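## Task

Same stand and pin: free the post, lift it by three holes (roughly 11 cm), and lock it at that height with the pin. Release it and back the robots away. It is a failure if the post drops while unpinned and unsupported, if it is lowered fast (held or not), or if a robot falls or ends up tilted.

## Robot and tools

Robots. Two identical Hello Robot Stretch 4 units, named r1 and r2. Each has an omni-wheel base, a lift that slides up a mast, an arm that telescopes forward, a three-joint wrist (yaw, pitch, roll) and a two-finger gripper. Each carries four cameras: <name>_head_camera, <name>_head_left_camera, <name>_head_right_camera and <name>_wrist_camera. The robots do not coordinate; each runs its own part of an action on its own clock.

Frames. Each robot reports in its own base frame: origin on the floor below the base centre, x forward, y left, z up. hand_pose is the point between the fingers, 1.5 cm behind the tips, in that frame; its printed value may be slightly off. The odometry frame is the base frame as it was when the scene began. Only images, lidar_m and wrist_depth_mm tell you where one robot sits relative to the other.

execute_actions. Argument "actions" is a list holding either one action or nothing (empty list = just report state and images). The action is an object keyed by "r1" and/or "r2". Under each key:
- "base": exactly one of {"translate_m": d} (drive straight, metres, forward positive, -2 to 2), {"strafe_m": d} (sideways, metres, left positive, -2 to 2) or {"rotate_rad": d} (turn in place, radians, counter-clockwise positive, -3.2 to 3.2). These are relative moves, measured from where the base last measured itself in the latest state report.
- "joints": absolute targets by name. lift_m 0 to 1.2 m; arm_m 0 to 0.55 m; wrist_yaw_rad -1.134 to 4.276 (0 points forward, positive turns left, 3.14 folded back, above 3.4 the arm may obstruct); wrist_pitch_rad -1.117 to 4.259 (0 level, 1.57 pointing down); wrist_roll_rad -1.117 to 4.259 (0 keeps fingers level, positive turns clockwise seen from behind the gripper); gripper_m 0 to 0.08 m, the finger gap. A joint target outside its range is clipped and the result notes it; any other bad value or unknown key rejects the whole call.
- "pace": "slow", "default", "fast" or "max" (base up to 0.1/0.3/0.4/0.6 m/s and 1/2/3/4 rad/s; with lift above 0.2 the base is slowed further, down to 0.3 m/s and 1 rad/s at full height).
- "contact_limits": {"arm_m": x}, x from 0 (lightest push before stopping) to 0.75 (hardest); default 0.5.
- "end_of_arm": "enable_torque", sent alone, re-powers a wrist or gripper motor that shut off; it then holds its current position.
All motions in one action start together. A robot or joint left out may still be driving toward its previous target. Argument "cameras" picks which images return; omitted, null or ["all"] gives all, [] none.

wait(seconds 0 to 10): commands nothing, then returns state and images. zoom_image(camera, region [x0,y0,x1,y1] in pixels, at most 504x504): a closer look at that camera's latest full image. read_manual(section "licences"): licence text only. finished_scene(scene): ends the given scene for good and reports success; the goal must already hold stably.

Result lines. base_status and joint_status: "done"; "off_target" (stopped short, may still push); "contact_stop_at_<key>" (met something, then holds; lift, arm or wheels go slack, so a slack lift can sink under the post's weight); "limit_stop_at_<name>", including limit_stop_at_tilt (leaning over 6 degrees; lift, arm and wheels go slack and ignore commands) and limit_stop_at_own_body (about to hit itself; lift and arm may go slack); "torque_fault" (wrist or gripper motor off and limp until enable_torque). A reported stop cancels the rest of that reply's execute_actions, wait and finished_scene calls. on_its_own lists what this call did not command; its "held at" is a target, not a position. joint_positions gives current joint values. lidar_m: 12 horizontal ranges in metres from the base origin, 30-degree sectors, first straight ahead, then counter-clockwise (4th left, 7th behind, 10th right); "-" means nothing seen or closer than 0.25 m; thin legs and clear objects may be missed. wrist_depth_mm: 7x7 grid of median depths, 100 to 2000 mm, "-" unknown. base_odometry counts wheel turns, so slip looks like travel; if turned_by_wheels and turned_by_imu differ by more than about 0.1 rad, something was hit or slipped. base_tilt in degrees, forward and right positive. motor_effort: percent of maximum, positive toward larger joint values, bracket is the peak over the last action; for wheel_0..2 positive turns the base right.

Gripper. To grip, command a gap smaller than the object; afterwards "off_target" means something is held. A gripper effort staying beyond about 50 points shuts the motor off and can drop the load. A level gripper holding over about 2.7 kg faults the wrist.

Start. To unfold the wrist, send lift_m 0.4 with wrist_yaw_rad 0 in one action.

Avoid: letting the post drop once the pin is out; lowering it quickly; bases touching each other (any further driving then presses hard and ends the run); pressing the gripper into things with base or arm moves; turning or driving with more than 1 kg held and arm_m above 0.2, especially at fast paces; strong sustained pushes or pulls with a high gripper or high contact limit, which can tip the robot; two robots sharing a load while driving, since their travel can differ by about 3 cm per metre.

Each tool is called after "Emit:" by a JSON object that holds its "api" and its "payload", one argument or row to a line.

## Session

Emit:
{"api": "execute_actions", "payload": {
  "actions": []
}}

Scene clock: 0.00 s.
r1.base_odometry: x=+0.000 y=+0.000 heading=+0.000 (m, m, rad; r1's odometry frame)
r1.turned_by_wheels: +0.000 (rad since the last result)
r1.turned_by_imu: +0.000 (rad since the last result)
r1.base_tilt: forward=+0.3 right=+0.3 (deg)
r1.lidar_m: 1.28 1.01 0.99 0.73 0.59 0.56 0.63 0.94 4.02 3.29 4.20 2.81
r1.base_status: not commanded
r1.joint_positions: lift_m=+0.126 arm_m=+0.001 wrist_yaw_rad=+3.202 wrist_pitch_rad=-0.014 wrist_roll_rad=-0.016 gripper_m=+0.040
r1.joint_status: not commanded
r1.motor_effort: lift_m=+21 arm_m=-1 wrist_yaw_rad=-2 wrist_pitch_rad=-8 wrist_roll_rad=+0 gripper_m=-2 wheel_0=+0 wheel_1=+0 wheel_2=+0 (%)
r1.hand_pose: x=-0.0461 y=+0.0744 z=+0.3070 quat_wxyz=(-0.030, +0.007, -0.008, +0.999) (m; r1's base frame)
r1.wrist_depth_mm: - - 136 866 715 615 544 / - - 136 809 715 615 544 / - 111 138 798 723 615 544 / 145 141 189 842 715 615 544 / 216 1397 1078 866 723 615 544 / 216 1078 136 831 155 603 544 / 209 - - 831 141 - 539
r2.base_odometry: x=+0.000 y=+0.000 heading=+0.000 (m, m, rad; r2's odometry frame)
r2.turned_by_wheels: +0.000 (rad since the last result)
r2.turned_by_imu: +0.000 (rad since the last result)
r2.base_tilt: forward=+0.9 right=+0.2 (deg)
r2.lidar_m: 1.77 7.17 4.45 3.86 2.21 1.31 1.13 1.13 1.00 0.87 0.85 0.99
r2.base_status: not commanded
r2.joint_positions: lift_m=+0.214 arm_m=-0.002 wrist_yaw_rad=+3.140 wrist_pitch_rad=-0.013 wrist_roll_rad=-0.008 gripper_m=+0.040
r2.joint_status: not commanded
r2.motor_effort: lift_m=+22 arm_m=-1 wrist_yaw_rad=-2 wrist_pitch_rad=-9 wrist_roll_rad=+1 gripper_m=-1 wheel_0=+0 wheel_1=+0 wheel_2=+0 (%)
r2.hand_pose: x=-0.0437 y=+0.0877 z=+0.3948 quat_wxyz=(+0.001, +0.007, -0.004, +1.000) (m; r2's base frame)
r2.wrist_depth_mm: - 142 141 1281 1336 1397 1430 / - - 140 1308 1308 1430 1464 / - 111 141 1281 1336 1397 1464 / 145 141 160 1308 1336 1430 1499 / 202 1182 1229 1281 1366 1430 1499 / 213 1182 1205 1308 1281 1366 1464 / 202 1025 - 1042 554 - 1042
pictures: r1_head_camera, r1_head_left_camera, r1_head_right_camera, r1_wrist_camera, r2_head_camera, r2_head_left_camera, r2_head_right_camera, r2_wrist_camera
camera_calibration (this result's frames):
r1_wrist_camera: T_world_to_cam=[[-0.077724, 0.995613, 0.0520996, -0.0886897], [0.00241212, 0.0524453, -0.998621, 0.353618], [-0.996972, -0.0774911, -0.0064778, 0.114371], [0, 0, 0, 1]] pos_world=[0.106278, 0.0786177, 0.358492]
r2_wrist_camera: T_world_to_cam=[[-0.0501532, 0.998093, 0.0359835, -0.0938442], [-0.0167094, 0.0351852, -0.999241, 0.447476], [-0.998602, -0.0507164, 0.0149129, 0.106099], [0, 0, 0, 1]] pos_world=[0.108721, 0.0833017, 0.448931]
Images, in order (width x height): r1_head_camera 420x560, r1_head_left_camera 420x672, r1_head_right_camera 420x672, r1_wrist_camera 616x392, r2_head_camera 420x560, r2_head_left_camera 420x672, r2_head_right_camera 420x672, r2_wrist_camera 616x392.

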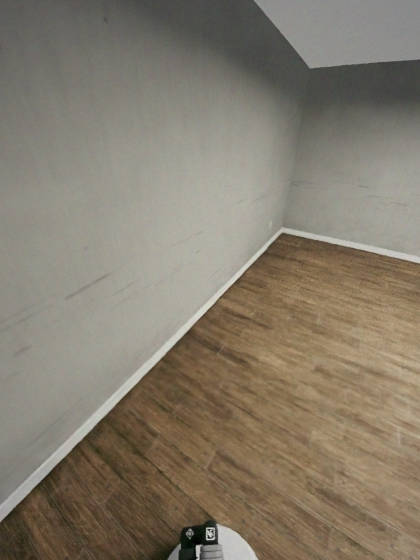

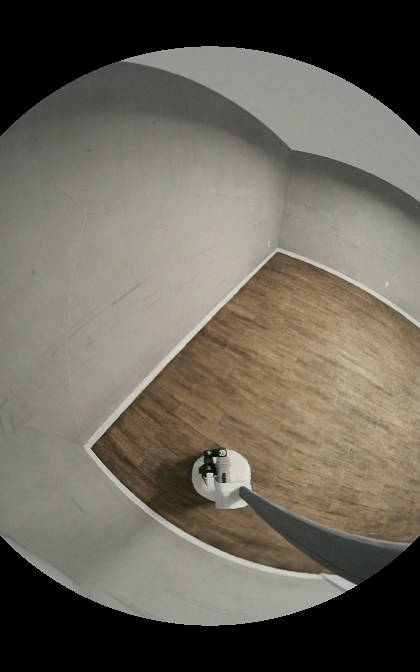

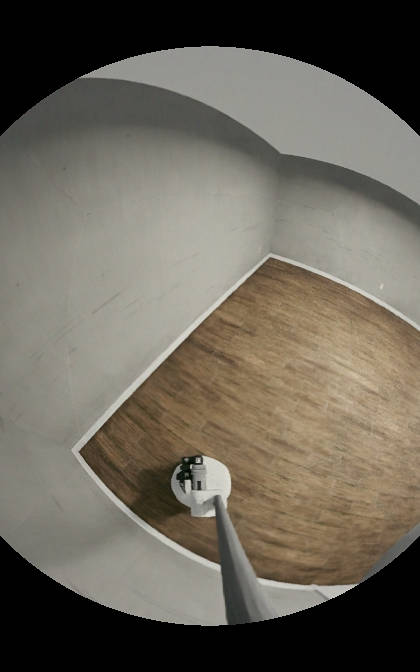

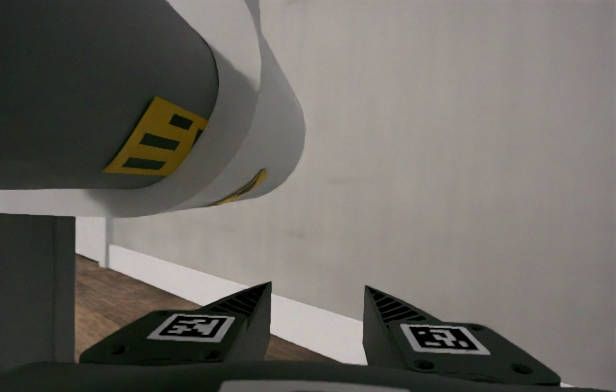

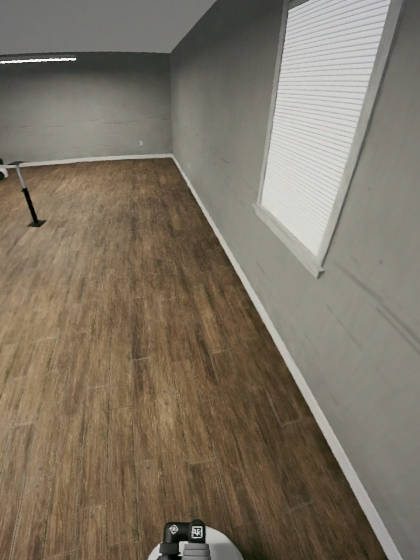

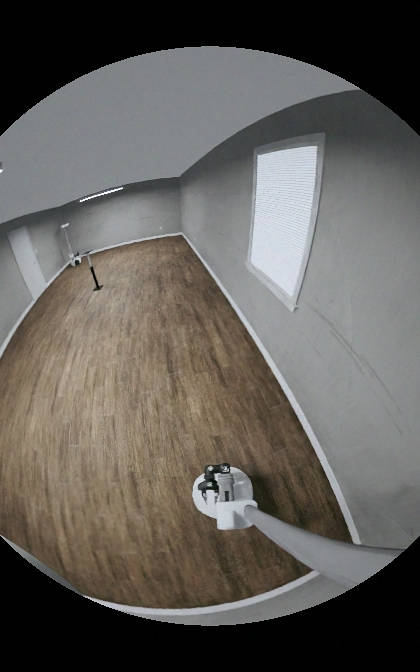

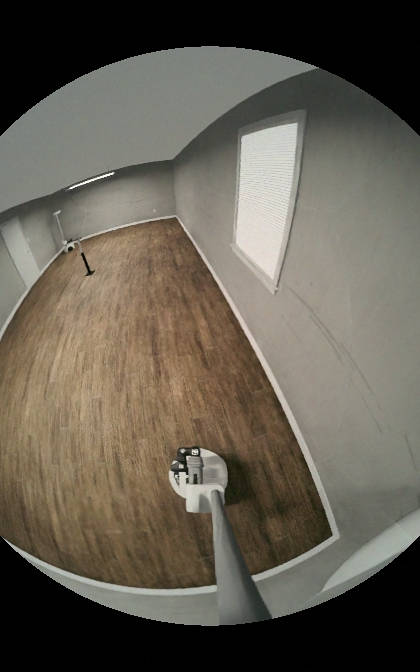

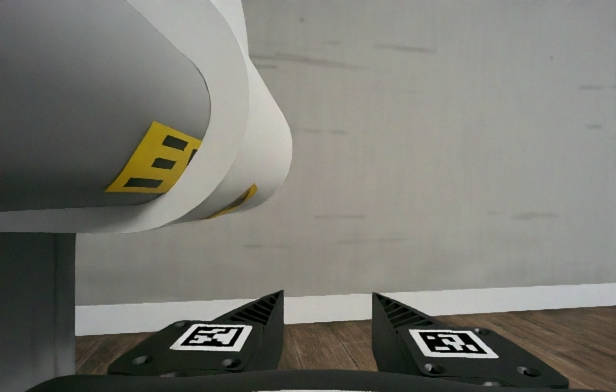

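Emit:
{"api": "zoom_image", "payload": {
  "camera": "r2_head_camera",
  "region": [0, 145, 80, 240]
}}

Region (0, 145, 80, 240) of r2_head_camera's 420x560 image, scaled by 5.305, with more detail than that image has; it fills the left 424 columns of this view, and the rest is white.

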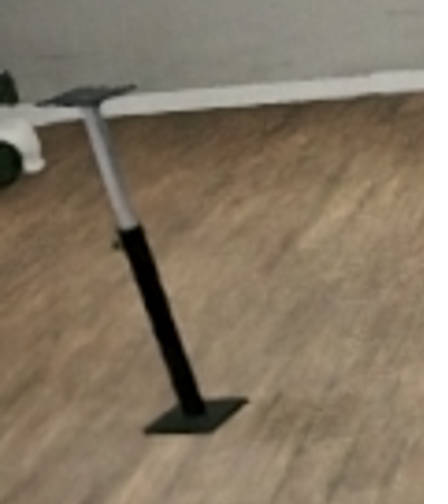

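Emit:
{"api": "zoom_image", "payload": {
  "camera": "r2_head_camera",
  "region": [5, 155, 45, 205]
}}

Emit:
{"api": "zoom_image", "payload": {
  "camera": "r2_head_left_camera",
  "region": [55, 215, 125, 300]
}}

Region (5, 155, 45, 205) of r2_head_camera's 420x560 image, scaled by 10.080, with more detail than that image has; it fills the left 403 columns of this view, and the rest is white.

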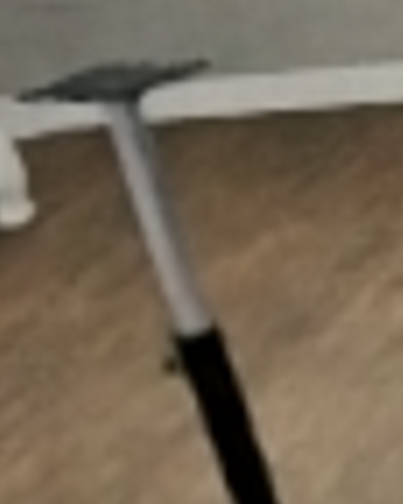

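Region (55, 215, 125, 300) of r2_head_left_camera's 420x672 image, scaled by 5.929, with more detail than that image has; it fills the left 415 columns of this view, and the rest is white.

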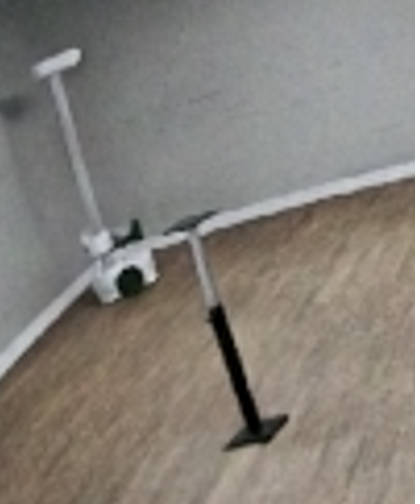

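Emit:
{"api": "execute_actions", "payload": {
  "actions": [
    {"r1": {"base": {"rotate_rad": -0.88}, "pace": "max"}, "r2": {"base": {"rotate_rad": 0.74}, "joints": {"lift_m": 0.2}, "pace": "max"}}
  ],
  "cameras": ["r1_head_camera", "r1_head_right_camera", "r1_head_left_camera", "r2_head_camera"]
}}

Scene clock: 121.23 s.
r1.base_odometry: x=+0.000 y=+0.000 heading=-0.880 (m, m, rad; r1's odometry frame)
r1.turned_by_wheels: -0.880 (rad since the last result)
r1.turned_by_imu: -0.892 (rad since the last result)
r1.base_tilt: forward=+0.3 right=+0.5 (deg)
r1.lidar_m: 4.12 1.99 1.17 0.98 0.99 0.68 0.57 0.57 0.70 1.26 3.28 3.22
r1.base_status: done
r1.joint_positions: lift_m=+0.126 arm_m=+0.001 wrist_yaw_rad=+3.202 wrist_pitch_rad=-0.014 wrist_roll_rad=-0.016 gripper_m=+0.040
r1.joint_status: not commanded
r1.motor_effort: lift_m=+21(21) arm_m=-1(1) wrist_yaw_rad=+0(1) wrist_pitch_rad=-8(9) wrist_roll_rad=-1(0) gripper_m=-2(2) wheel_0=-1(6) wheel_1=-1(11) wheel_2=-2(9) (%)
r1.hand_pose: x=-0.0461 y=+0.0745 z=+0.3070 quat_wxyz=(-0.030, +0.007, -0.008, +0.999) (m; r1's base frame)
r1.wrist_depth_mm: - - 136 732 759 788 820 / - - 136 732 759 788 820 / - 111 138 741 768 788 820 / 145 141 189 741 768 798 831 / 215 699 723 750 768 798 831 / 216 699 136 750 155 809 831 / 208 - - 741 141 - 820
r2.base_odometry: x=+0.000 y=+0.000 heading=+0.740 (m, m, rad; r2's odometry frame)
r2.turned_by_wheels: +0.740 (rad since the last result)
r2.turned_by_imu: +0.726 (rad since the last result)
r2.base_tilt: forward=+0.9 right=+0.2 (deg)
r2.lidar_m: 4.05 4.04 3.86 1.66 1.18 1.13 1.18 0.92 0.87 0.89 1.19 3.08
r2.base_status: done
r2.joint_positions: lift_m=+0.200 arm_m=-0.002 wrist_yaw_rad=+3.140 wrist_pitch_rad=-0.013 wrist_roll_rad=-0.008 gripper_m=+0.040
r2.joint_status: all done
r2.motor_effort: lift_m=+19(21) arm_m=-1(0) wrist_yaw_rad=+0(1) wrist_pitch_rad=-9(9) wrist_roll_rad=-1(1) gripper_m=-1(1) wheel_0=+0(11) wheel_1=+0(8) wheel_2=+1(10) (%)
r2.hand_pose: x=-0.0437 y=+0.0877 z=+0.3812 quat_wxyz=(+0.001, +0.007, -0.004, +1.000) (m; r2's base frame)
r2.wrist_depth_mm: - 142 142 1397 1205 1098 991 / - - 141 1430 1205 1098 960 / - 111 141 1336 1205 1078 991 / 145 141 160 1366 1229 1078 976 / 202 1078 1397 1397 1229 1078 991 / 213 1060 1281 1281 1160 1078 976 / 202 1008 - 976 535 - 946
pictures: r1_head_camera, r1_head_left_camera, r1_head_right_camera, r2_head_camera
Images, in order (width x height): r1_head_camera 420x560, r1_head_left_camera 420x672, r1_head_right_camera 420x672, r2_head_camera 420x560.

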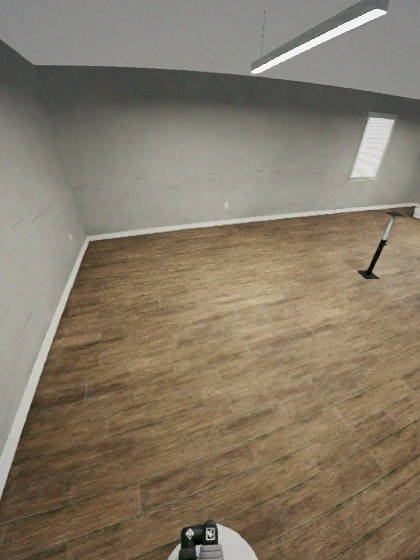

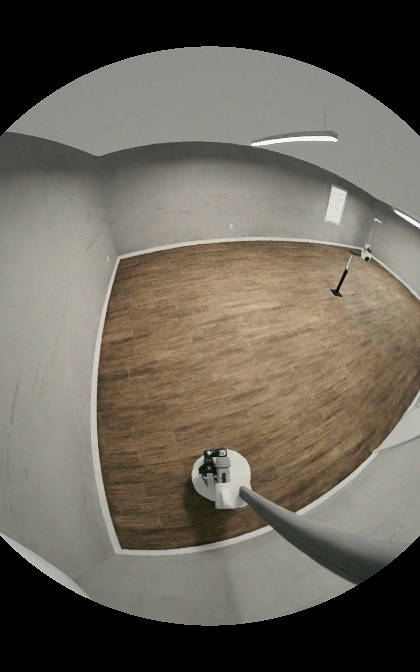

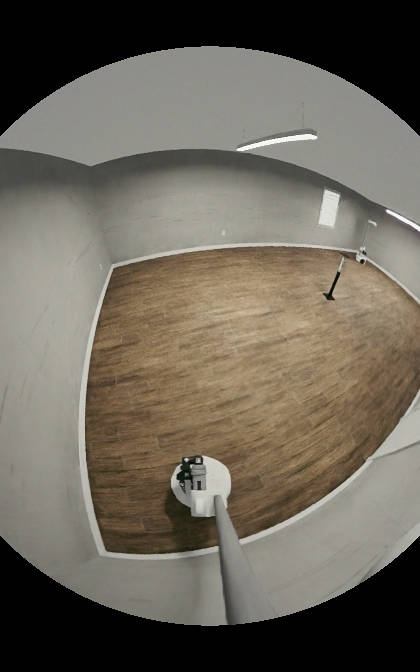

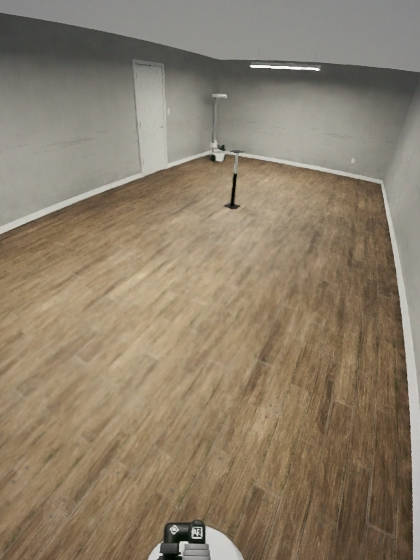

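Emit:
{"api": "zoom_image", "payload": {
  "camera": "r1_head_camera",
  "region": [345, 200, 420, 290]
}}

Emit:
{"api": "zoom_image", "payload": {
  "camera": "r2_head_camera",
  "region": [200, 135, 270, 220]
}}

Region (345, 200, 420, 290) of r1_head_camera's 420x560 image, scaled by 5.600, with more detail than that image has.

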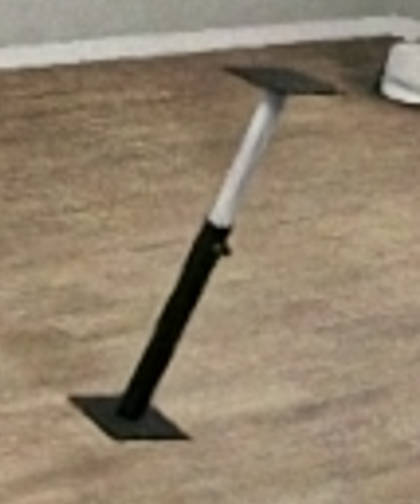

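Region (200, 135, 270, 220) of r2_head_camera's 420x560 image, scaled by 5.929, with more detail than that image has; it fills the left 415 columns of this view, and the rest is white.

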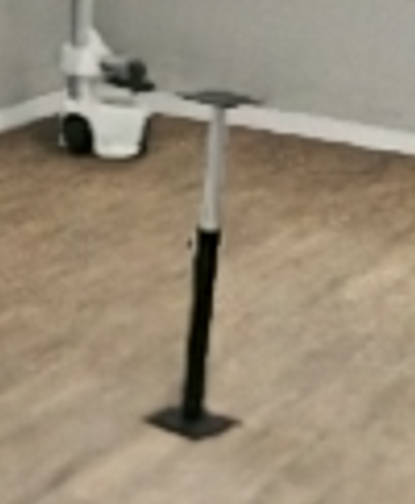

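Emit:
{"api": "execute_actions", "payload": {
  "actions": [
    {"r1": {"base": {"translate_m": 1.66}, "joints": {"lift_m": 0.2}, "pace": "max"}, "r2": {"base": {"translate_m": 1.68}, "pace": "max"}}
  ],
  "cameras": ["r1_head_right_camera", "r1_head_left_camera", "r2_head_camera"]
}}

Scene clock: 168.27 s.
r1.base_odometry: x=+1.057 y=-1.280 heading=-0.880 (m, m, rad; r1's odometry frame)
r1.turned_by_wheels: +0.000 (rad since the last result)
r1.turned_by_imu: +0.000 (rad since the last result)
r1.base_tilt: forward=+0.4 right=+0.6 (deg)
r1.lidar_m: 2.52 2.52 1.65 1.40 1.40 1.66 2.19 2.22 2.59 4.53 2.38 2.93
r1.base_status: done
r1.joint_positions: lift_m=+0.200 arm_m=+0.001 wrist_yaw_rad=+3.202 wrist_pitch_rad=-0.014 wrist_roll_rad=-0.016 gripper_m=+0.040
r1.joint_status: all done
r1.motor_effort: lift_m=+22(26) arm_m=-1(1) wrist_yaw_rad=-2(3) wrist_pitch_rad=-8(9) wrist_roll_rad=+0(0) gripper_m=-2(2) wheel_0=-1(8) wheel_1=+0(6) wheel_2=+0(15) (%)
r1.hand_pose: x=-0.0461 y=+0.0745 z=+0.3812 quat_wxyz=(-0.030, +0.007, -0.008, +0.999) (m; r1's base frame)
r1.wrist_depth_mm: - - 136 - - - 1708 / - - 136 - - - 1708 / - 111 138 - - - 1708 / 145 141 189 - - - 1708 / 215 - - - - - 1661 / 216 1308 136 1336 155 1397 1430 / 209 - - 1025 141 - 1008
r2.base_odometry: x=+1.240 y=+1.133 heading=+0.740 (m, m, rad; r2's odometry frame)
r2.turned_by_wheels: +0.000 (rad since the last result)
r2.turned_by_imu: -0.007 (rad since the last result)
r2.base_tilt: forward=+0.9 right=+0.2 (deg)
r2.lidar_m: 2.31 3.22 3.08 3.16 2.74 2.61 2.47 1.74 1.64 1.73 2.32 4.57
r2.base_status: done
r2.joint_positions: lift_m=+0.200 arm_m=-0.002 wrist_yaw_rad=+3.140 wrist_pitch_rad=-0.013 wrist_roll_rad=-0.008 gripper_m=+0.040
r2.joint_status: not commanded
r2.motor_effort: lift_m=+19(19) arm_m=-1(1) wrist_yaw_rad=+0(1) wrist_pitch_rad=-9(10) wrist_roll_rad=+0(1) gripper_m=-2(0) wheel_0=-1(10) wheel_1=-2(10) wheel_2=+1(14) (%)
r2.hand_pose: x=-0.0437 y=+0.0877 z=+0.3812 quat_wxyz=(+0.001, +0.007, -0.004, +1.000) (m; r2's base frame)
r2.wrist_depth_mm: - 142 141 - - - - / - - 141 - - - - / - 111 141 - - - - / 145 141 160 - - - - / 201 1921 - - - - - / 212 1366 1397 1281 1281 1397 1430 / 202 1008 - 976 535 - 1025
pictures: r1_head_left_camera, r1_head_right_camera, r2_head_camera
Images, in order (width x height): r1_head_left_camera 420x672, r1_head_right_camera 420x672, r2_head_camera 420x560.

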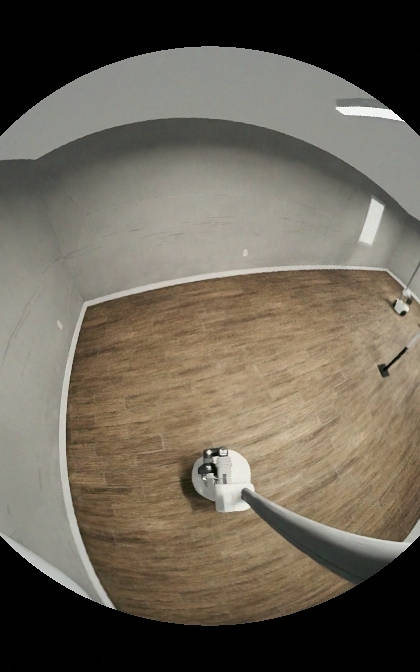

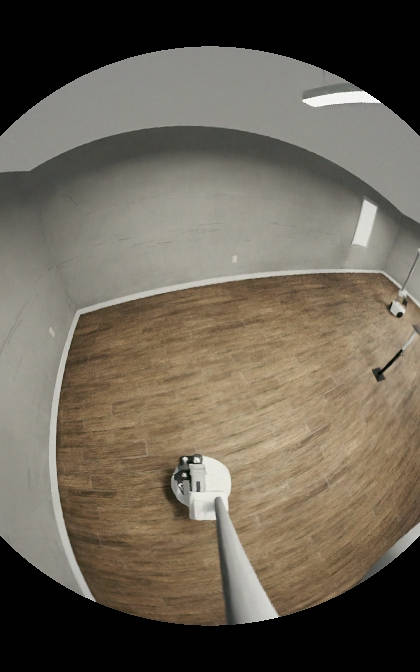

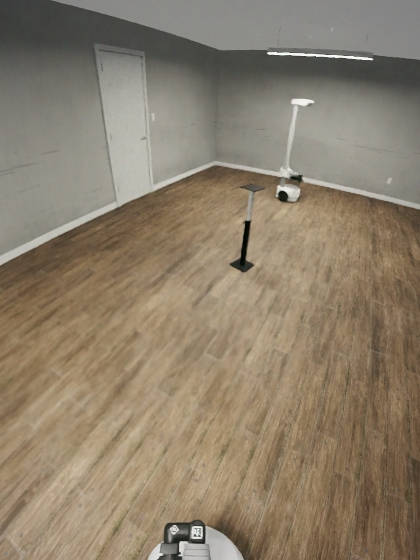

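Emit:
{"api": "zoom_image", "payload": {
  "camera": "r2_head_camera",
  "region": [210, 175, 290, 280]
}}

Emit:
{"api": "zoom_image", "payload": {
  "camera": "r1_head_right_camera",
  "region": [350, 310, 420, 395]
}}

Region (210, 175, 290, 280) of r2_head_camera's 420x560 image, scaled by 4.800, with more detail than that image has; it fills the left 384 columns of this view, and the rest is white.

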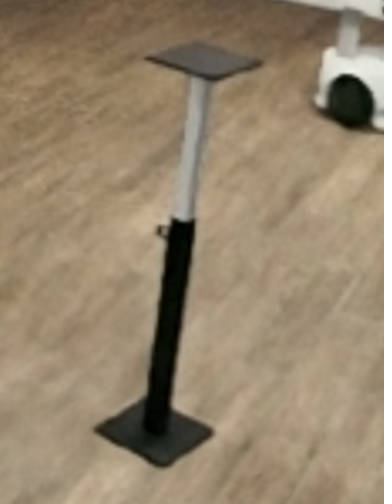

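Region (350, 310, 420, 395) of r1_head_right_camera's 420x672 image, scaled by 5.929, with more detail than that image has; it fills the left 415 columns of this view, and the rest is white.

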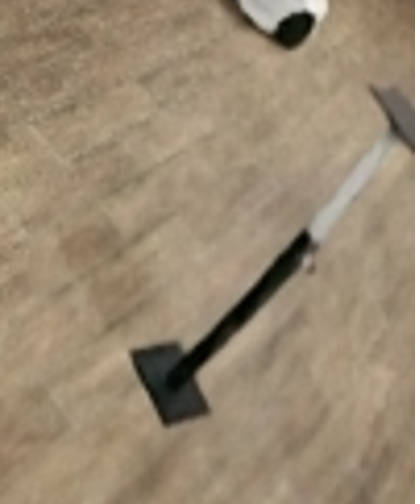

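Emit:
{"api": "execute_actions", "payload": {
  "actions": [
    {"r1": {"base": {"strafe_m": -2.0}, "joints": {"lift_m": 0.38, "wrist_yaw_rad": 0, "gripper_m": 0.08}, "pace": "max"}, "r2": {"base": {"translate_m": 1.9}, "joints": {"lift_m": 0.605, "wrist_yaw_rad": -0.21, "gripper_m": 0.08}, "pace": "max"}}
  ],
  "cameras": ["r1_head_camera", "r1_wrist_camera", "r2_head_camera", "r2_wrist_camera", "r2_head_right_camera"]
}}

Scene clock: 215.93 s.
r1.base_odometry: x=-0.484 y=-2.553 heading=-0.880 (m, m, rad; r1's odometry frame)
r1.turned_by_wheels: +0.000 (rad since the last result)
r1.turned_by_imu: -0.013 (rad since the last result)
r1.base_tilt: forward=+0.2 right=+0.3 (deg)
r1.lidar_m: 3.02 3.01 3.54 3.33 3.34 1.98 1.64 1.68 1.96 3.47 0.82 0.67
r1.base_status: done
r1.joint_positions: lift_m=+0.380 arm_m=+0.001 wrist_yaw_rad=+0.000 wrist_pitch_rad=-0.014 wrist_roll_rad=-0.016 gripper_m=+0.080
r1.joint_status: all done
r1.motor_effort: lift_m=+21(25) arm_m=+0(0) wrist_yaw_rad=-2(8) wrist_pitch_rad=-8(9) wrist_roll_rad=+0(1) gripper_m=-1(1) wheel_0=+1(11) wheel_1=+0(14) wheel_2=+1(1) (%)
r1.hand_pose: x=+0.3841 y=-0.0874 z=+0.5612 quat_wxyz=(+1.000, -0.008, -0.007, +0.000) (m; r1's base frame)
r1.wrist_depth_mm: - - - - - 504 - / - - - - - - - / - - - - - - - / - - - - - - - / - - - - - - - / 1756 134 162 1921 1808 462 - / - - 153 1430 1336 109 -
r2.base_odometry: x=+2.644 y=+2.414 heading=+0.740 (m, m, rad; r2's odometry frame)
r2.turned_by_wheels: +0.000 (rad since the last result)
r2.turned_by_imu: -0.007 (rad since the last result)
r2.base_tilt: forward=+0.8 right=+0.2 (deg)
r2.lidar_m: 0.88 2.28 2.17 2.24 2.99 4.29 3.79 2.71 2.58 2.66 0.54 0.53
r2.base_status: done
r2.joint_positions: lift_m=+0.605 arm_m=-0.002 wrist_yaw_rad=-0.210 wrist_pitch_rad=-0.013 wrist_roll_rad=-0.008 gripper_m=+0.080
r2.joint_status: all done
r2.motor_effort: lift_m=+24(29) arm_m=-1(1) wrist_yaw_rad=-3(9) wrist_pitch_rad=-10(10) wrist_roll_rad=+0(0) gripper_m=+0(4) wheel_0=-1(8) wheel_1=-1(6) wheel_2=+0(15) (%)
r2.hand_pose: x=+0.3586 y=-0.1298 z=+0.7858 quat_wxyz=(+0.994, -0.005, -0.006, -0.105) (m; r2's base frame)
r2.wrist_depth_mm: - - - - - - - / - - - - - - - / - - - - - - - / - - - - - - - / - - 931 - - - - / - - 878 788 - - - / 1863 - 136 1756 1808 109 -
pictures: r1_head_camera, r1_wrist_camera, r2_head_camera, r2_head_right_camera, r2_wrist_camera
camera_calibration (this result's frames):
r1_wrist_camera: T_world_to_cam=[[0.0175028, -0.998488, 0.0521002, -0.118259], [-0.00555721, -0.0522045, -0.998621, 0.608804], [0.999831, 0.0171891, -0.00646254, -0.226357], [0, 0, 0, 1]] pos_world=[0.231772, -0.0824074, 0.612663]
r2_wrist_camera: T_world_to_cam=[[-0.157536, -0.986857, 0.0359864, -0.0897879], [0.00911695, -0.0378933, -0.99924, 0.833836], [0.987471, -0.157089, 0.0149667, -0.235063], [0, 0, 0, 1]] pos_world=[0.210371, -0.0939368, 0.839951]
Images, in order (width x height): r1_head_camera 420x560, r1_wrist_camera 616x392, r2_head_camera 420x560, r2_head_right_camera 420x672, r2_wrist_camera 616x392.

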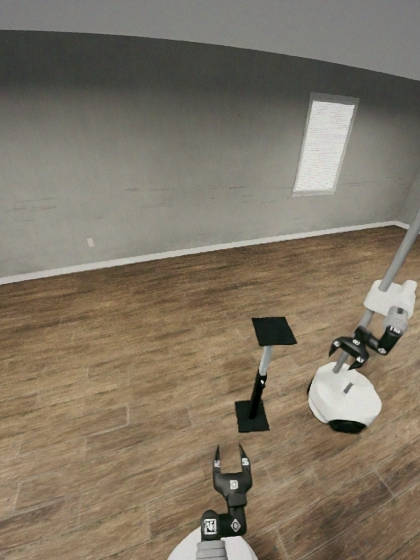

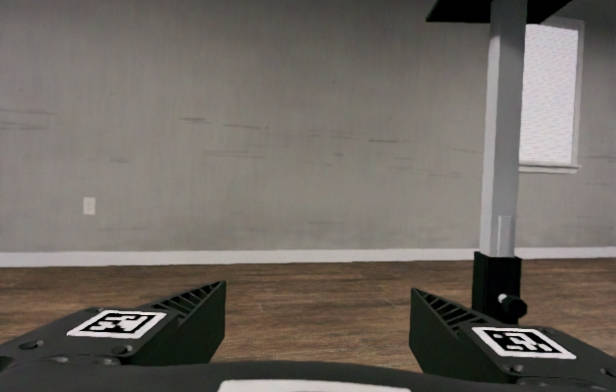

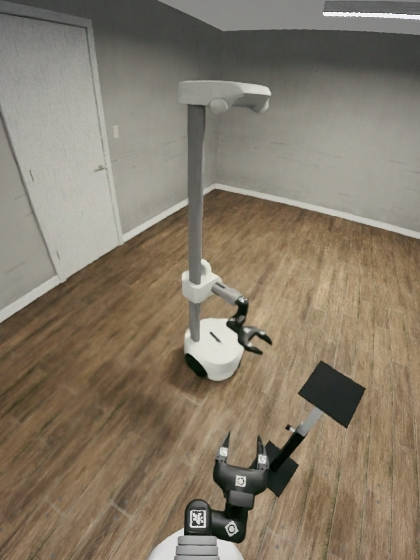

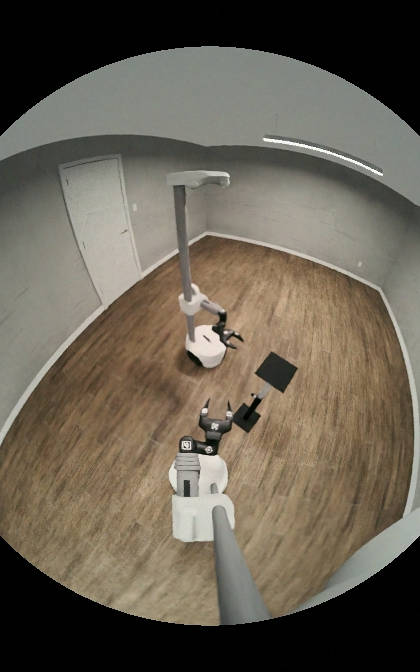

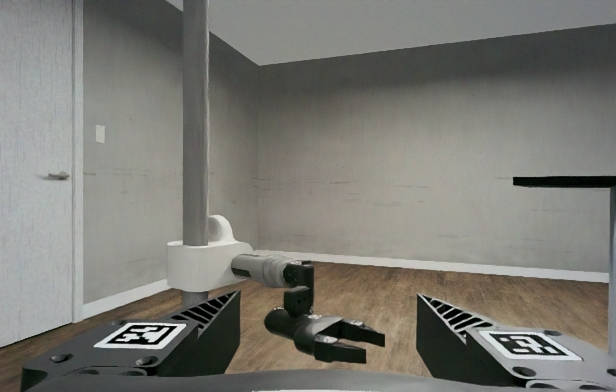

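Emit:
{"api": "zoom_image", "payload": {
  "camera": "r1_wrist_camera",
  "region": [430, 190, 570, 340]
}}

Emit:
{"api": "zoom_image", "payload": {
  "camera": "r1_head_camera",
  "region": [200, 300, 320, 500]
}}

Emit:
{"api": "zoom_image", "payload": {
  "camera": "r2_head_camera",
  "region": [200, 350, 380, 520]
}}

Region (430, 190, 570, 340) of r1_wrist_camera's 616x392 image, scaled by 3.360; it fills the left 470 columns of this view, and the rest is white.

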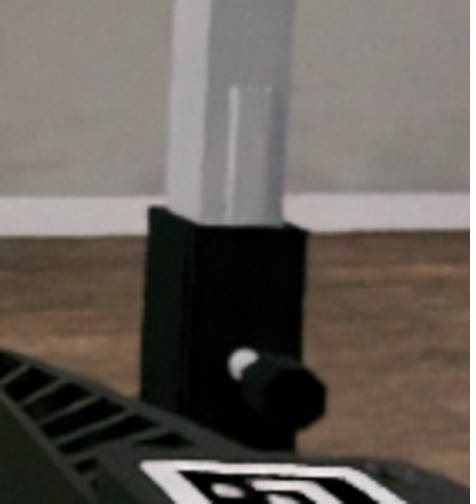

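Region (200, 300, 320, 500) of r1_head_camera's 420x560 image, scaled by 2.520, with more detail than that image has; it fills the left 302 columns of this view, and the rest is white.

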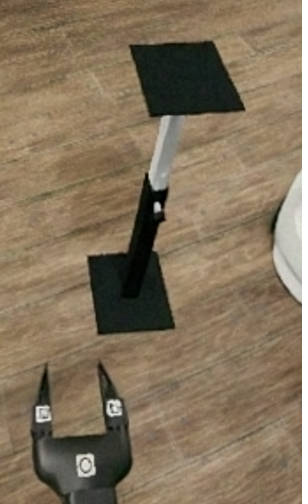

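Region (200, 350, 380, 520) of r2_head_camera's 420x560 image, scaled by 2.800, with more detail than that image has.

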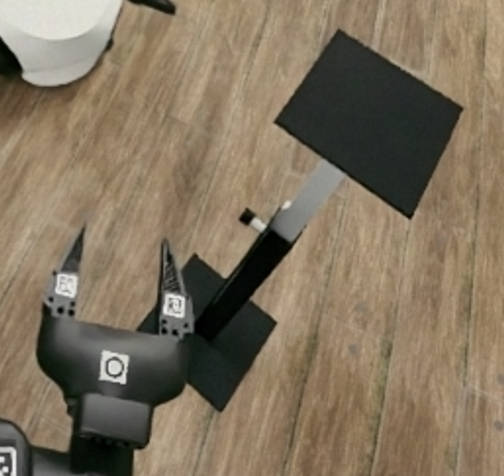

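Emit:
{"api": "execute_actions", "payload": {
  "actions": [
    {"r1": {"base": {"strafe_m": -0.217}, "joints": {"lift_m": 0.307, "arm_m": 0.19}, "pace": "max"}, "r2": {"base": {"rotate_rad": -0.503}, "joints": {"lift_m": 0.608, "wrist_yaw_rad": -0.26, "arm_m": 0.11}, "pace": "max"}}
  ],
  "cameras": ["r1_head_camera", "r1_wrist_camera", "r2_head_camera", "r2_wrist_camera"]
}}

Scene clock: 301.33 s.
r1.base_odometry: x=-0.652 y=-2.692 heading=-0.880 (m, m, rad; r1's odometry frame)
r1.turned_by_wheels: +0.000 (rad since the last result)
r1.turned_by_imu: -0.002 (rad since the last result)
r1.base_tilt: forward=+0.4 right=+0.2 (deg)
r1.lidar_m: 0.60 3.08 3.55 3.55 3.28 1.90 1.63 1.62 1.92 3.29 0.81 0.72
r1.base_status: done
r1.joint_positions: lift_m=+0.307 arm_m=+0.189 wrist_yaw_rad=+0.000 wrist_pitch_rad=-0.014 wrist_roll_rad=-0.016 gripper_m=+0.080
r1.joint_status: all done
r1.motor_effort: lift_m=+19(20) arm_m=+7(10) wrist_yaw_rad=-1(2) wrist_pitch_rad=-9(9) wrist_roll_rad=+1(0) gripper_m=-1(1) wheel_0=-1(10) wheel_1=+1(13) wheel_2=+1(0) (%)
r1.hand_pose: x=+0.5723 y=-0.0874 z=+0.4884 quat_wxyz=(+1.000, -0.008, -0.007, +0.000) (m; r1's base frame)
r1.wrist_depth_mm: - - - - - - - / - - - - - - - / - - - - - - - / - - - 287 - - - / - - - 282 - - - / 1537 134 161 285 1576 1756 1808 / - - 153 285 1182 109 -
r2.base_odometry: x=+2.644 y=+2.414 heading=+0.237 (m, m, rad; r2's odometry frame)
r2.turned_by_wheels: -0.503 (rad since the last result)
r2.turned_by_imu: -0.496 (rad since the last result)
r2.base_tilt: forward=+0.8 right=+0.2 (deg)
r2.lidar_m: 0.53 0.67 2.25 2.17 2.25 3.05 - 3.73 2.70 2.59 2.65 0.54
r2.base_status: done
r2.joint_positions: lift_m=+0.608 arm_m=+0.109 wrist_yaw_rad=-0.260 wrist_pitch_rad=-0.013 wrist_roll_rad=-0.008 gripper_m=+0.080
r2.joint_status: all done
r2.motor_effort: lift_m=+24(22) arm_m=+6(6) wrist_yaw_rad=-2(7) wrist_pitch_rad=-9(10) wrist_roll_rad=+0(1) gripper_m=+1(0) wheel_0=+2(9) wheel_1=+1(9) wheel_2=-1(7) (%)
r2.hand_pose: x=+0.4628 y=-0.1391 z=+0.7888 quat_wxyz=(+0.992, -0.005, -0.006, -0.130) (m; r2's base frame)
r2.wrist_depth_mm: - - - - - - - / - - - - - - - / - - - - - - - / - - - 271 - - - / - - - - - - - / - - 274 - - - - / 1921 - 136 1756 1756 109 -
pictures: r1_head_camera, r1_wrist_camera, r2_head_camera, r2_wrist_camera
camera_calibration (this result's frames):
r1_wrist_camera: T_world_to_cam=[[0.0176968, -0.998485, 0.0521003, -0.117828], [-0.00555965, -0.052206, -0.998621, 0.537111], [0.999828, 0.0173827, -0.0064751, -0.414963], [0, 0, 0, 1]] pos_world=[0.419963, -0.0823957, 0.539822]
r2_wrist_camera: T_world_to_cam=[[-0.206823, -0.977716, 0.0359864, -0.0586177], [0.00720479, -0.0383027, -0.99924, 0.836282], [0.978352, -0.206406, 0.0149661, -0.342152], [0, 0, 0, 1]] pos_world=[0.316596, -0.0959021, 0.842876]
Images, in order (width x height): r1_head_camera 420x560, r1_wrist_camera 616x392, r2_head_camera 420x560, r2_wrist_camera 616x392.

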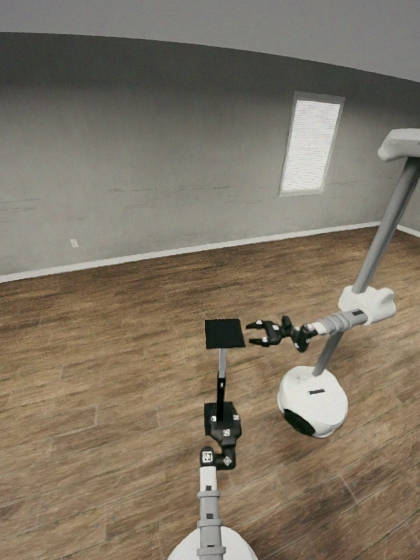

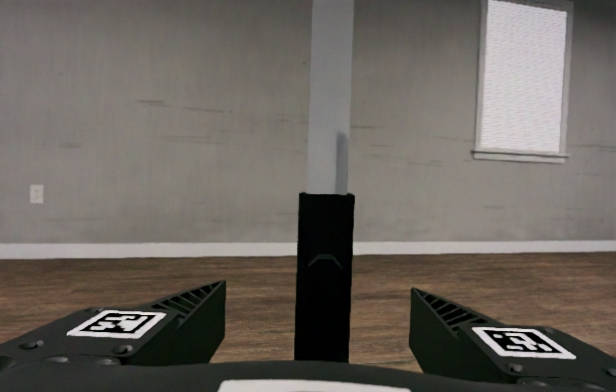

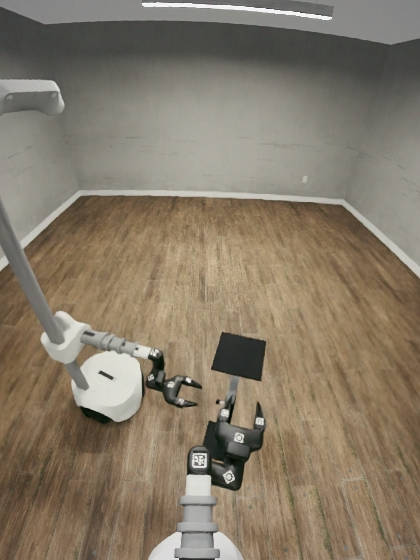

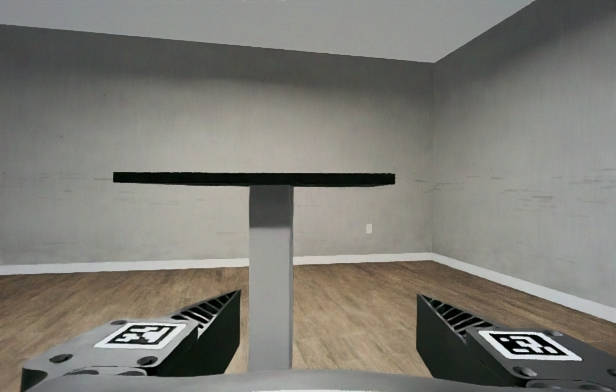

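Emit:
{"api": "zoom_image", "payload": {
  "camera": "r1_wrist_camera",
  "region": [210, 180, 430, 370]
}}

Emit:
{"api": "zoom_image", "payload": {
  "camera": "r2_wrist_camera",
  "region": [100, 150, 440, 380]
}}

Region (210, 180, 430, 370) of r1_wrist_camera's 616x392 image, scaled by 2.291; it fills the top 435 rows of this view, and the rest is white.

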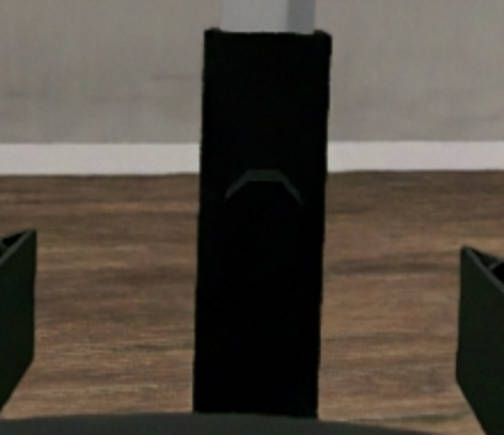

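Region (100, 150, 440, 380) of r2_wrist_camera's 616x392 image, scaled by 1.482; it fills the top 341 rows of this view, and the rest is white.

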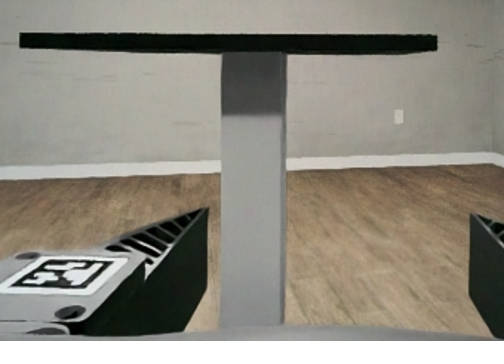

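Emit:
{"api": "execute_actions", "payload": {
  "actions": [
    {"r1": {"joints": {"arm_m": 0.294, "wrist_yaw_rad": -0.022, "gripper_m": 0.045}, "pace": "max", "contact_limits": {"arm_m": 0.25}}, "r2": {"base": {"strafe_m": 0.007}, "joints": {"arm_m": 0.258, "gripper_m": 0.07}, "pace": "max", "contact_limits": {"arm_m": 0.25}}}
  ],
  "cameras": ["r1_wrist_camera", "r2_wrist_camera", "r2_head_camera"]
}}

Scene clock: 336.63 s.
r1.base_odometry: x=-0.652 y=-2.692 heading=-0.880 (m, m, rad; r1's odometry frame)
r1.turned_by_wheels: +0.000 (rad since the last result)
r1.turned_by_imu: +0.000 (rad since the last result)
r1.base_tilt: forward=+0.4 right=+0.4 (deg)
r1.lidar_m: 0.63 3.07 3.56 3.56 3.31 1.89 1.61 1.62 1.90 3.31 0.80 0.63
r1.base_status: not commanded
r1.joint_positions: lift_m=+0.307 arm_m=+0.293 wrist_yaw_rad=-0.022 wrist_pitch_rad=-0.014 wrist_roll_rad=-0.016 gripper_m=+0.045
r1.joint_status: all done
r1.motor_effort: lift_m=+19(19) arm_m=+7(7) wrist_yaw_rad=-3(3) wrist_pitch_rad=-8(8) wrist_roll_rad=+0(1) gripper_m=-4(5) wheel_0=-1(1) wheel_1=+1(1) wheel_2=+1(1) (%)
r1.contact_limits: arm_m 0.25
r1.hand_pose: x=+0.6743 y=-0.0920 z=+0.4884 quat_wxyz=(+1.000, -0.008, -0.007, -0.011) (m; r1's base frame)
r1.wrist_depth_mm: - - - 183 - - - / - - - 184 - - - / - - - 185 - - - / - - - 181 - - - / - - - 179 - - - / 1537 1618 148 179 163 1756 1808 / 1160 - - 144 146 - 1281
r2.base_odometry: x=+2.642 y=+2.421 heading=+0.237 (m, m, rad; r2's odometry frame)
r2.turned_by_wheels: +0.000 (rad since the last result)
r2.turned_by_imu: -0.002 (rad since the last result)
r2.base_tilt: forward=+0.9 right=+0.2 (deg)
r2.lidar_m: 0.58 0.79 2.27 2.15 2.23 3.03 - 3.73 2.68 2.59 2.67 0.60
r2.base_status: done
r2.joint_positions: lift_m=+0.608 arm_m=+0.257 wrist_yaw_rad=-0.260 wrist_pitch_rad=-0.013 wrist_roll_rad=-0.008 gripper_m=+0.070
r2.joint_status: all done
r2.motor_effort: lift_m=+24(25) arm_m=+6(5) wrist_yaw_rad=-3(0) wrist_pitch_rad=-9(9) wrist_roll_rad=+0(0) gripper_m=-1(1) wheel_0=-1(8) wheel_1=+1(7) wheel_2=+0(1) (%)
r2.contact_limits: arm_m 0.25
r2.hand_pose: x=+0.6109 y=-0.1391 z=+0.7888 quat_wxyz=(+0.992, -0.005, -0.006, -0.129) (m; r2's base frame)
r2.wrist_depth_mm: - - - - - - - / - - - - - - - / - - - - - - - / - - - 128 - - - / - - - 129 - - - / - - 158 129 160 - - / 1921 - 135 129 139 101 -
pictures: r1_wrist_camera, r2_head_camera, r2_wrist_camera
camera_calibration (this result's frames):
r1_wrist_camera: T_world_to_cam=[[-0.00409168, -0.998633, 0.0521006, -0.109567], [-0.00667467, -0.0520726, -0.998621, 0.538206], [0.999969, -0.0044338, -0.00645249, -0.519012], [0, 0, 0, 1]] pos_world=[0.52214, -0.0836922, 0.539823]
r2_wrist_camera: T_world_to_cam=[[-0.20652, -0.97778, 0.0359866, -0.0281364], [0.00721967, -0.0383013, -0.99924, 0.835209], [0.978416, -0.206103, 0.0149692, -0.486983], [0, 0, 0, 1]] pos_world=[0.464632, -0.0958906, 0.842876]
Images, in order (width x height): r1_wrist_camera 616x392, r2_head_camera 420x560, r2_wrist_camera 616x392.

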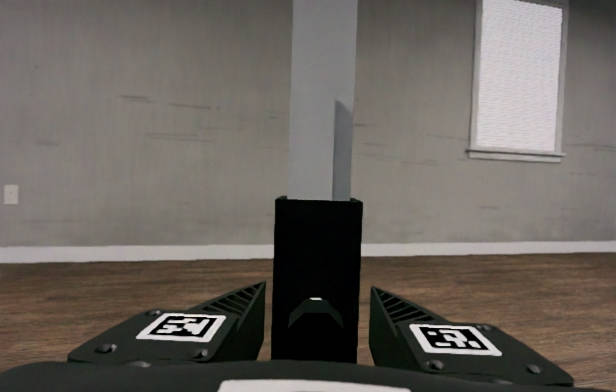

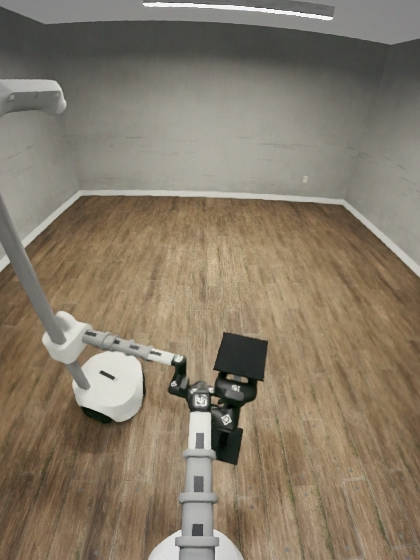

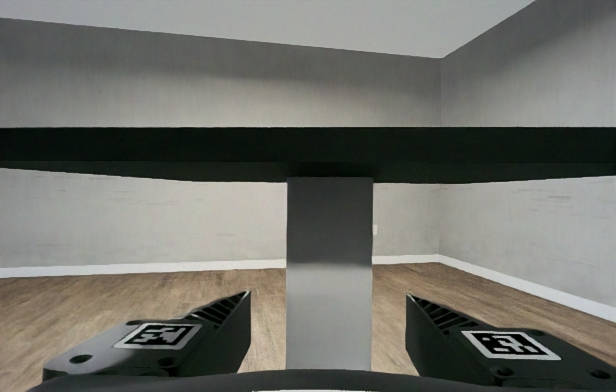

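Emit:
{"api": "execute_actions", "payload": {
  "actions": [
    {"r1": {"joints": {"gripper_m": 0.0}, "pace": "fast"}, "r2": {"joints": {"gripper_m": 0.023}, "pace": "fast"}}
  ],
  "cameras": ["r1_wrist_camera", "r2_wrist_camera"]
}}

Scene clock: 344.70 s.
r1.base_odometry: x=-0.652 y=-2.692 heading=-0.880 (m, m, rad; r1's odometry frame)
r1.turned_by_wheels: +0.000 (rad since the last result)
r1.turned_by_imu: +0.000 (rad since the last result)
r1.base_tilt: forward=+0.3 right=+0.3 (deg)
r1.lidar_m: 0.63 3.08 3.60 3.55 3.31 1.89 1.61 1.65 1.93 3.32 0.82 0.64
r1.base_status: not commanded
r1.joint_positions: lift_m=+0.307 arm_m=+0.293 wrist_yaw_rad=-0.021 wrist_pitch_rad=-0.014 wrist_roll_rad=-0.015 gripper_m=+0.018
r1.joint_status: gripper_m off_target (ended at +0.018, target +0.000)
r1.on_its_own: gripper_m is held at +0.014, not at your +0.000, by its contact guard: the fingers met something
r1.motor_effort: lift_m=+19(19) arm_m=+7(7) wrist_yaw_rad=-3(4) wrist_pitch_rad=-8(9) wrist_roll_rad=-3(4) gripper_m=-45(58) wheel_0=-1(1) wheel_1=+1(1) wheel_2=+1(1) (%)
r1.hand_pose: x=+0.6743 y=-0.0920 z=+0.4884 quat_wxyz=(+1.000, -0.008, -0.007, -0.011) (m; r1's base frame)
r1.wrist_depth_mm: - - - 183 - - - / - - - 184 - - - / - - - 185 - - - / - - - 181 - - - / - - - 179 - - - / 1537 1576 146 147 179 1708 1756 / 1182 1229 - 143 - 1255 1205
r2.base_odometry: x=+2.642 y=+2.421 heading=+0.237 (m, m, rad; r2's odometry frame)
r2.turned_by_wheels: +0.000 (rad since the last result)
r2.turned_by_imu: -0.002 (rad since the last result)
r2.base_tilt: forward=+0.9 right=+0.2 (deg)
r2.lidar_m: 0.57 0.79 2.25 2.16 2.24 3.05 - 3.74 2.70 2.59 2.65 0.61
r2.base_status: not commanded
r2.joint_positions: lift_m=+0.608 arm_m=+0.257 wrist_yaw_rad=-0.261 wrist_pitch_rad=-0.013 wrist_roll_rad=-0.007 gripper_m=+0.028
r2.joint_status: gripper_m off_target (ended at +0.028, target +0.023)
r2.motor_effort: lift_m=+25(25) arm_m=+6(6) wrist_yaw_rad=+1(1) wrist_pitch_rad=-9(9) wrist_roll_rad=-4(3) gripper_m=-35(32) wheel_0=-1(1) wheel_1=+1(1) wheel_2=+0(0) (%)
r2.hand_pose: x=+0.6108 y=-0.1393 z=+0.7887 quat_wxyz=(+0.991, -0.004, -0.006, -0.130) (m; r2's base frame)
r2.wrist_depth_mm: - - - - - - - / - - - - - - - / - - - - - - - / - - - 128 - - - / - - - 129 - - - / - - - 129 131 - - / 1756 1921 - 129 128 - 1756
pictures: r1_wrist_camera, r2_wrist_camera
camera_calibration (this result's frames):
r1_wrist_camera: T_world_to_cam=[[-0.0038755, -0.998688, 0.0510571, -0.109165], [-0.00662167, -0.0510307, -0.998675, 0.538299], [0.999971, -0.00420845, -0.00641522, -0.519029], [0, 0, 0, 1]] pos_world=[0.522155, -0.0837363, 0.53983]
r2_wrist_camera: T_world_to_cam=[[-0.207476, -0.977613, 0.0350229, -0.0269728], [0.0073069, -0.0373497, -0.999276, 0.835283], [0.978213, -0.20707, 0.0148925, -0.486837], [0, 0, 0, 1]] pos_world=[0.464531, -0.0959807, 0.842873]
Images, in order (width x height): r1_wrist_camera 616x392, r2_wrist_camera 616x392.

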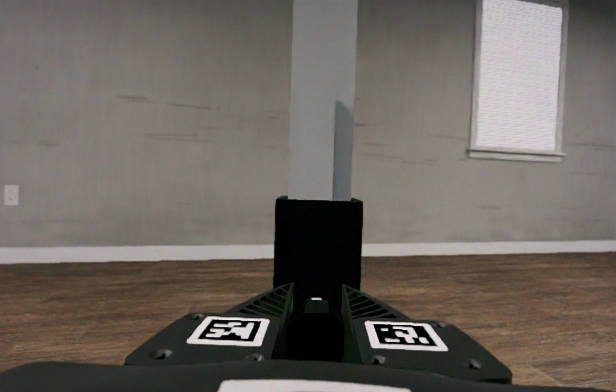

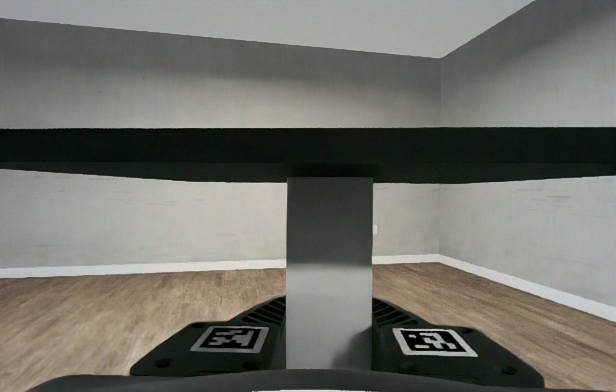

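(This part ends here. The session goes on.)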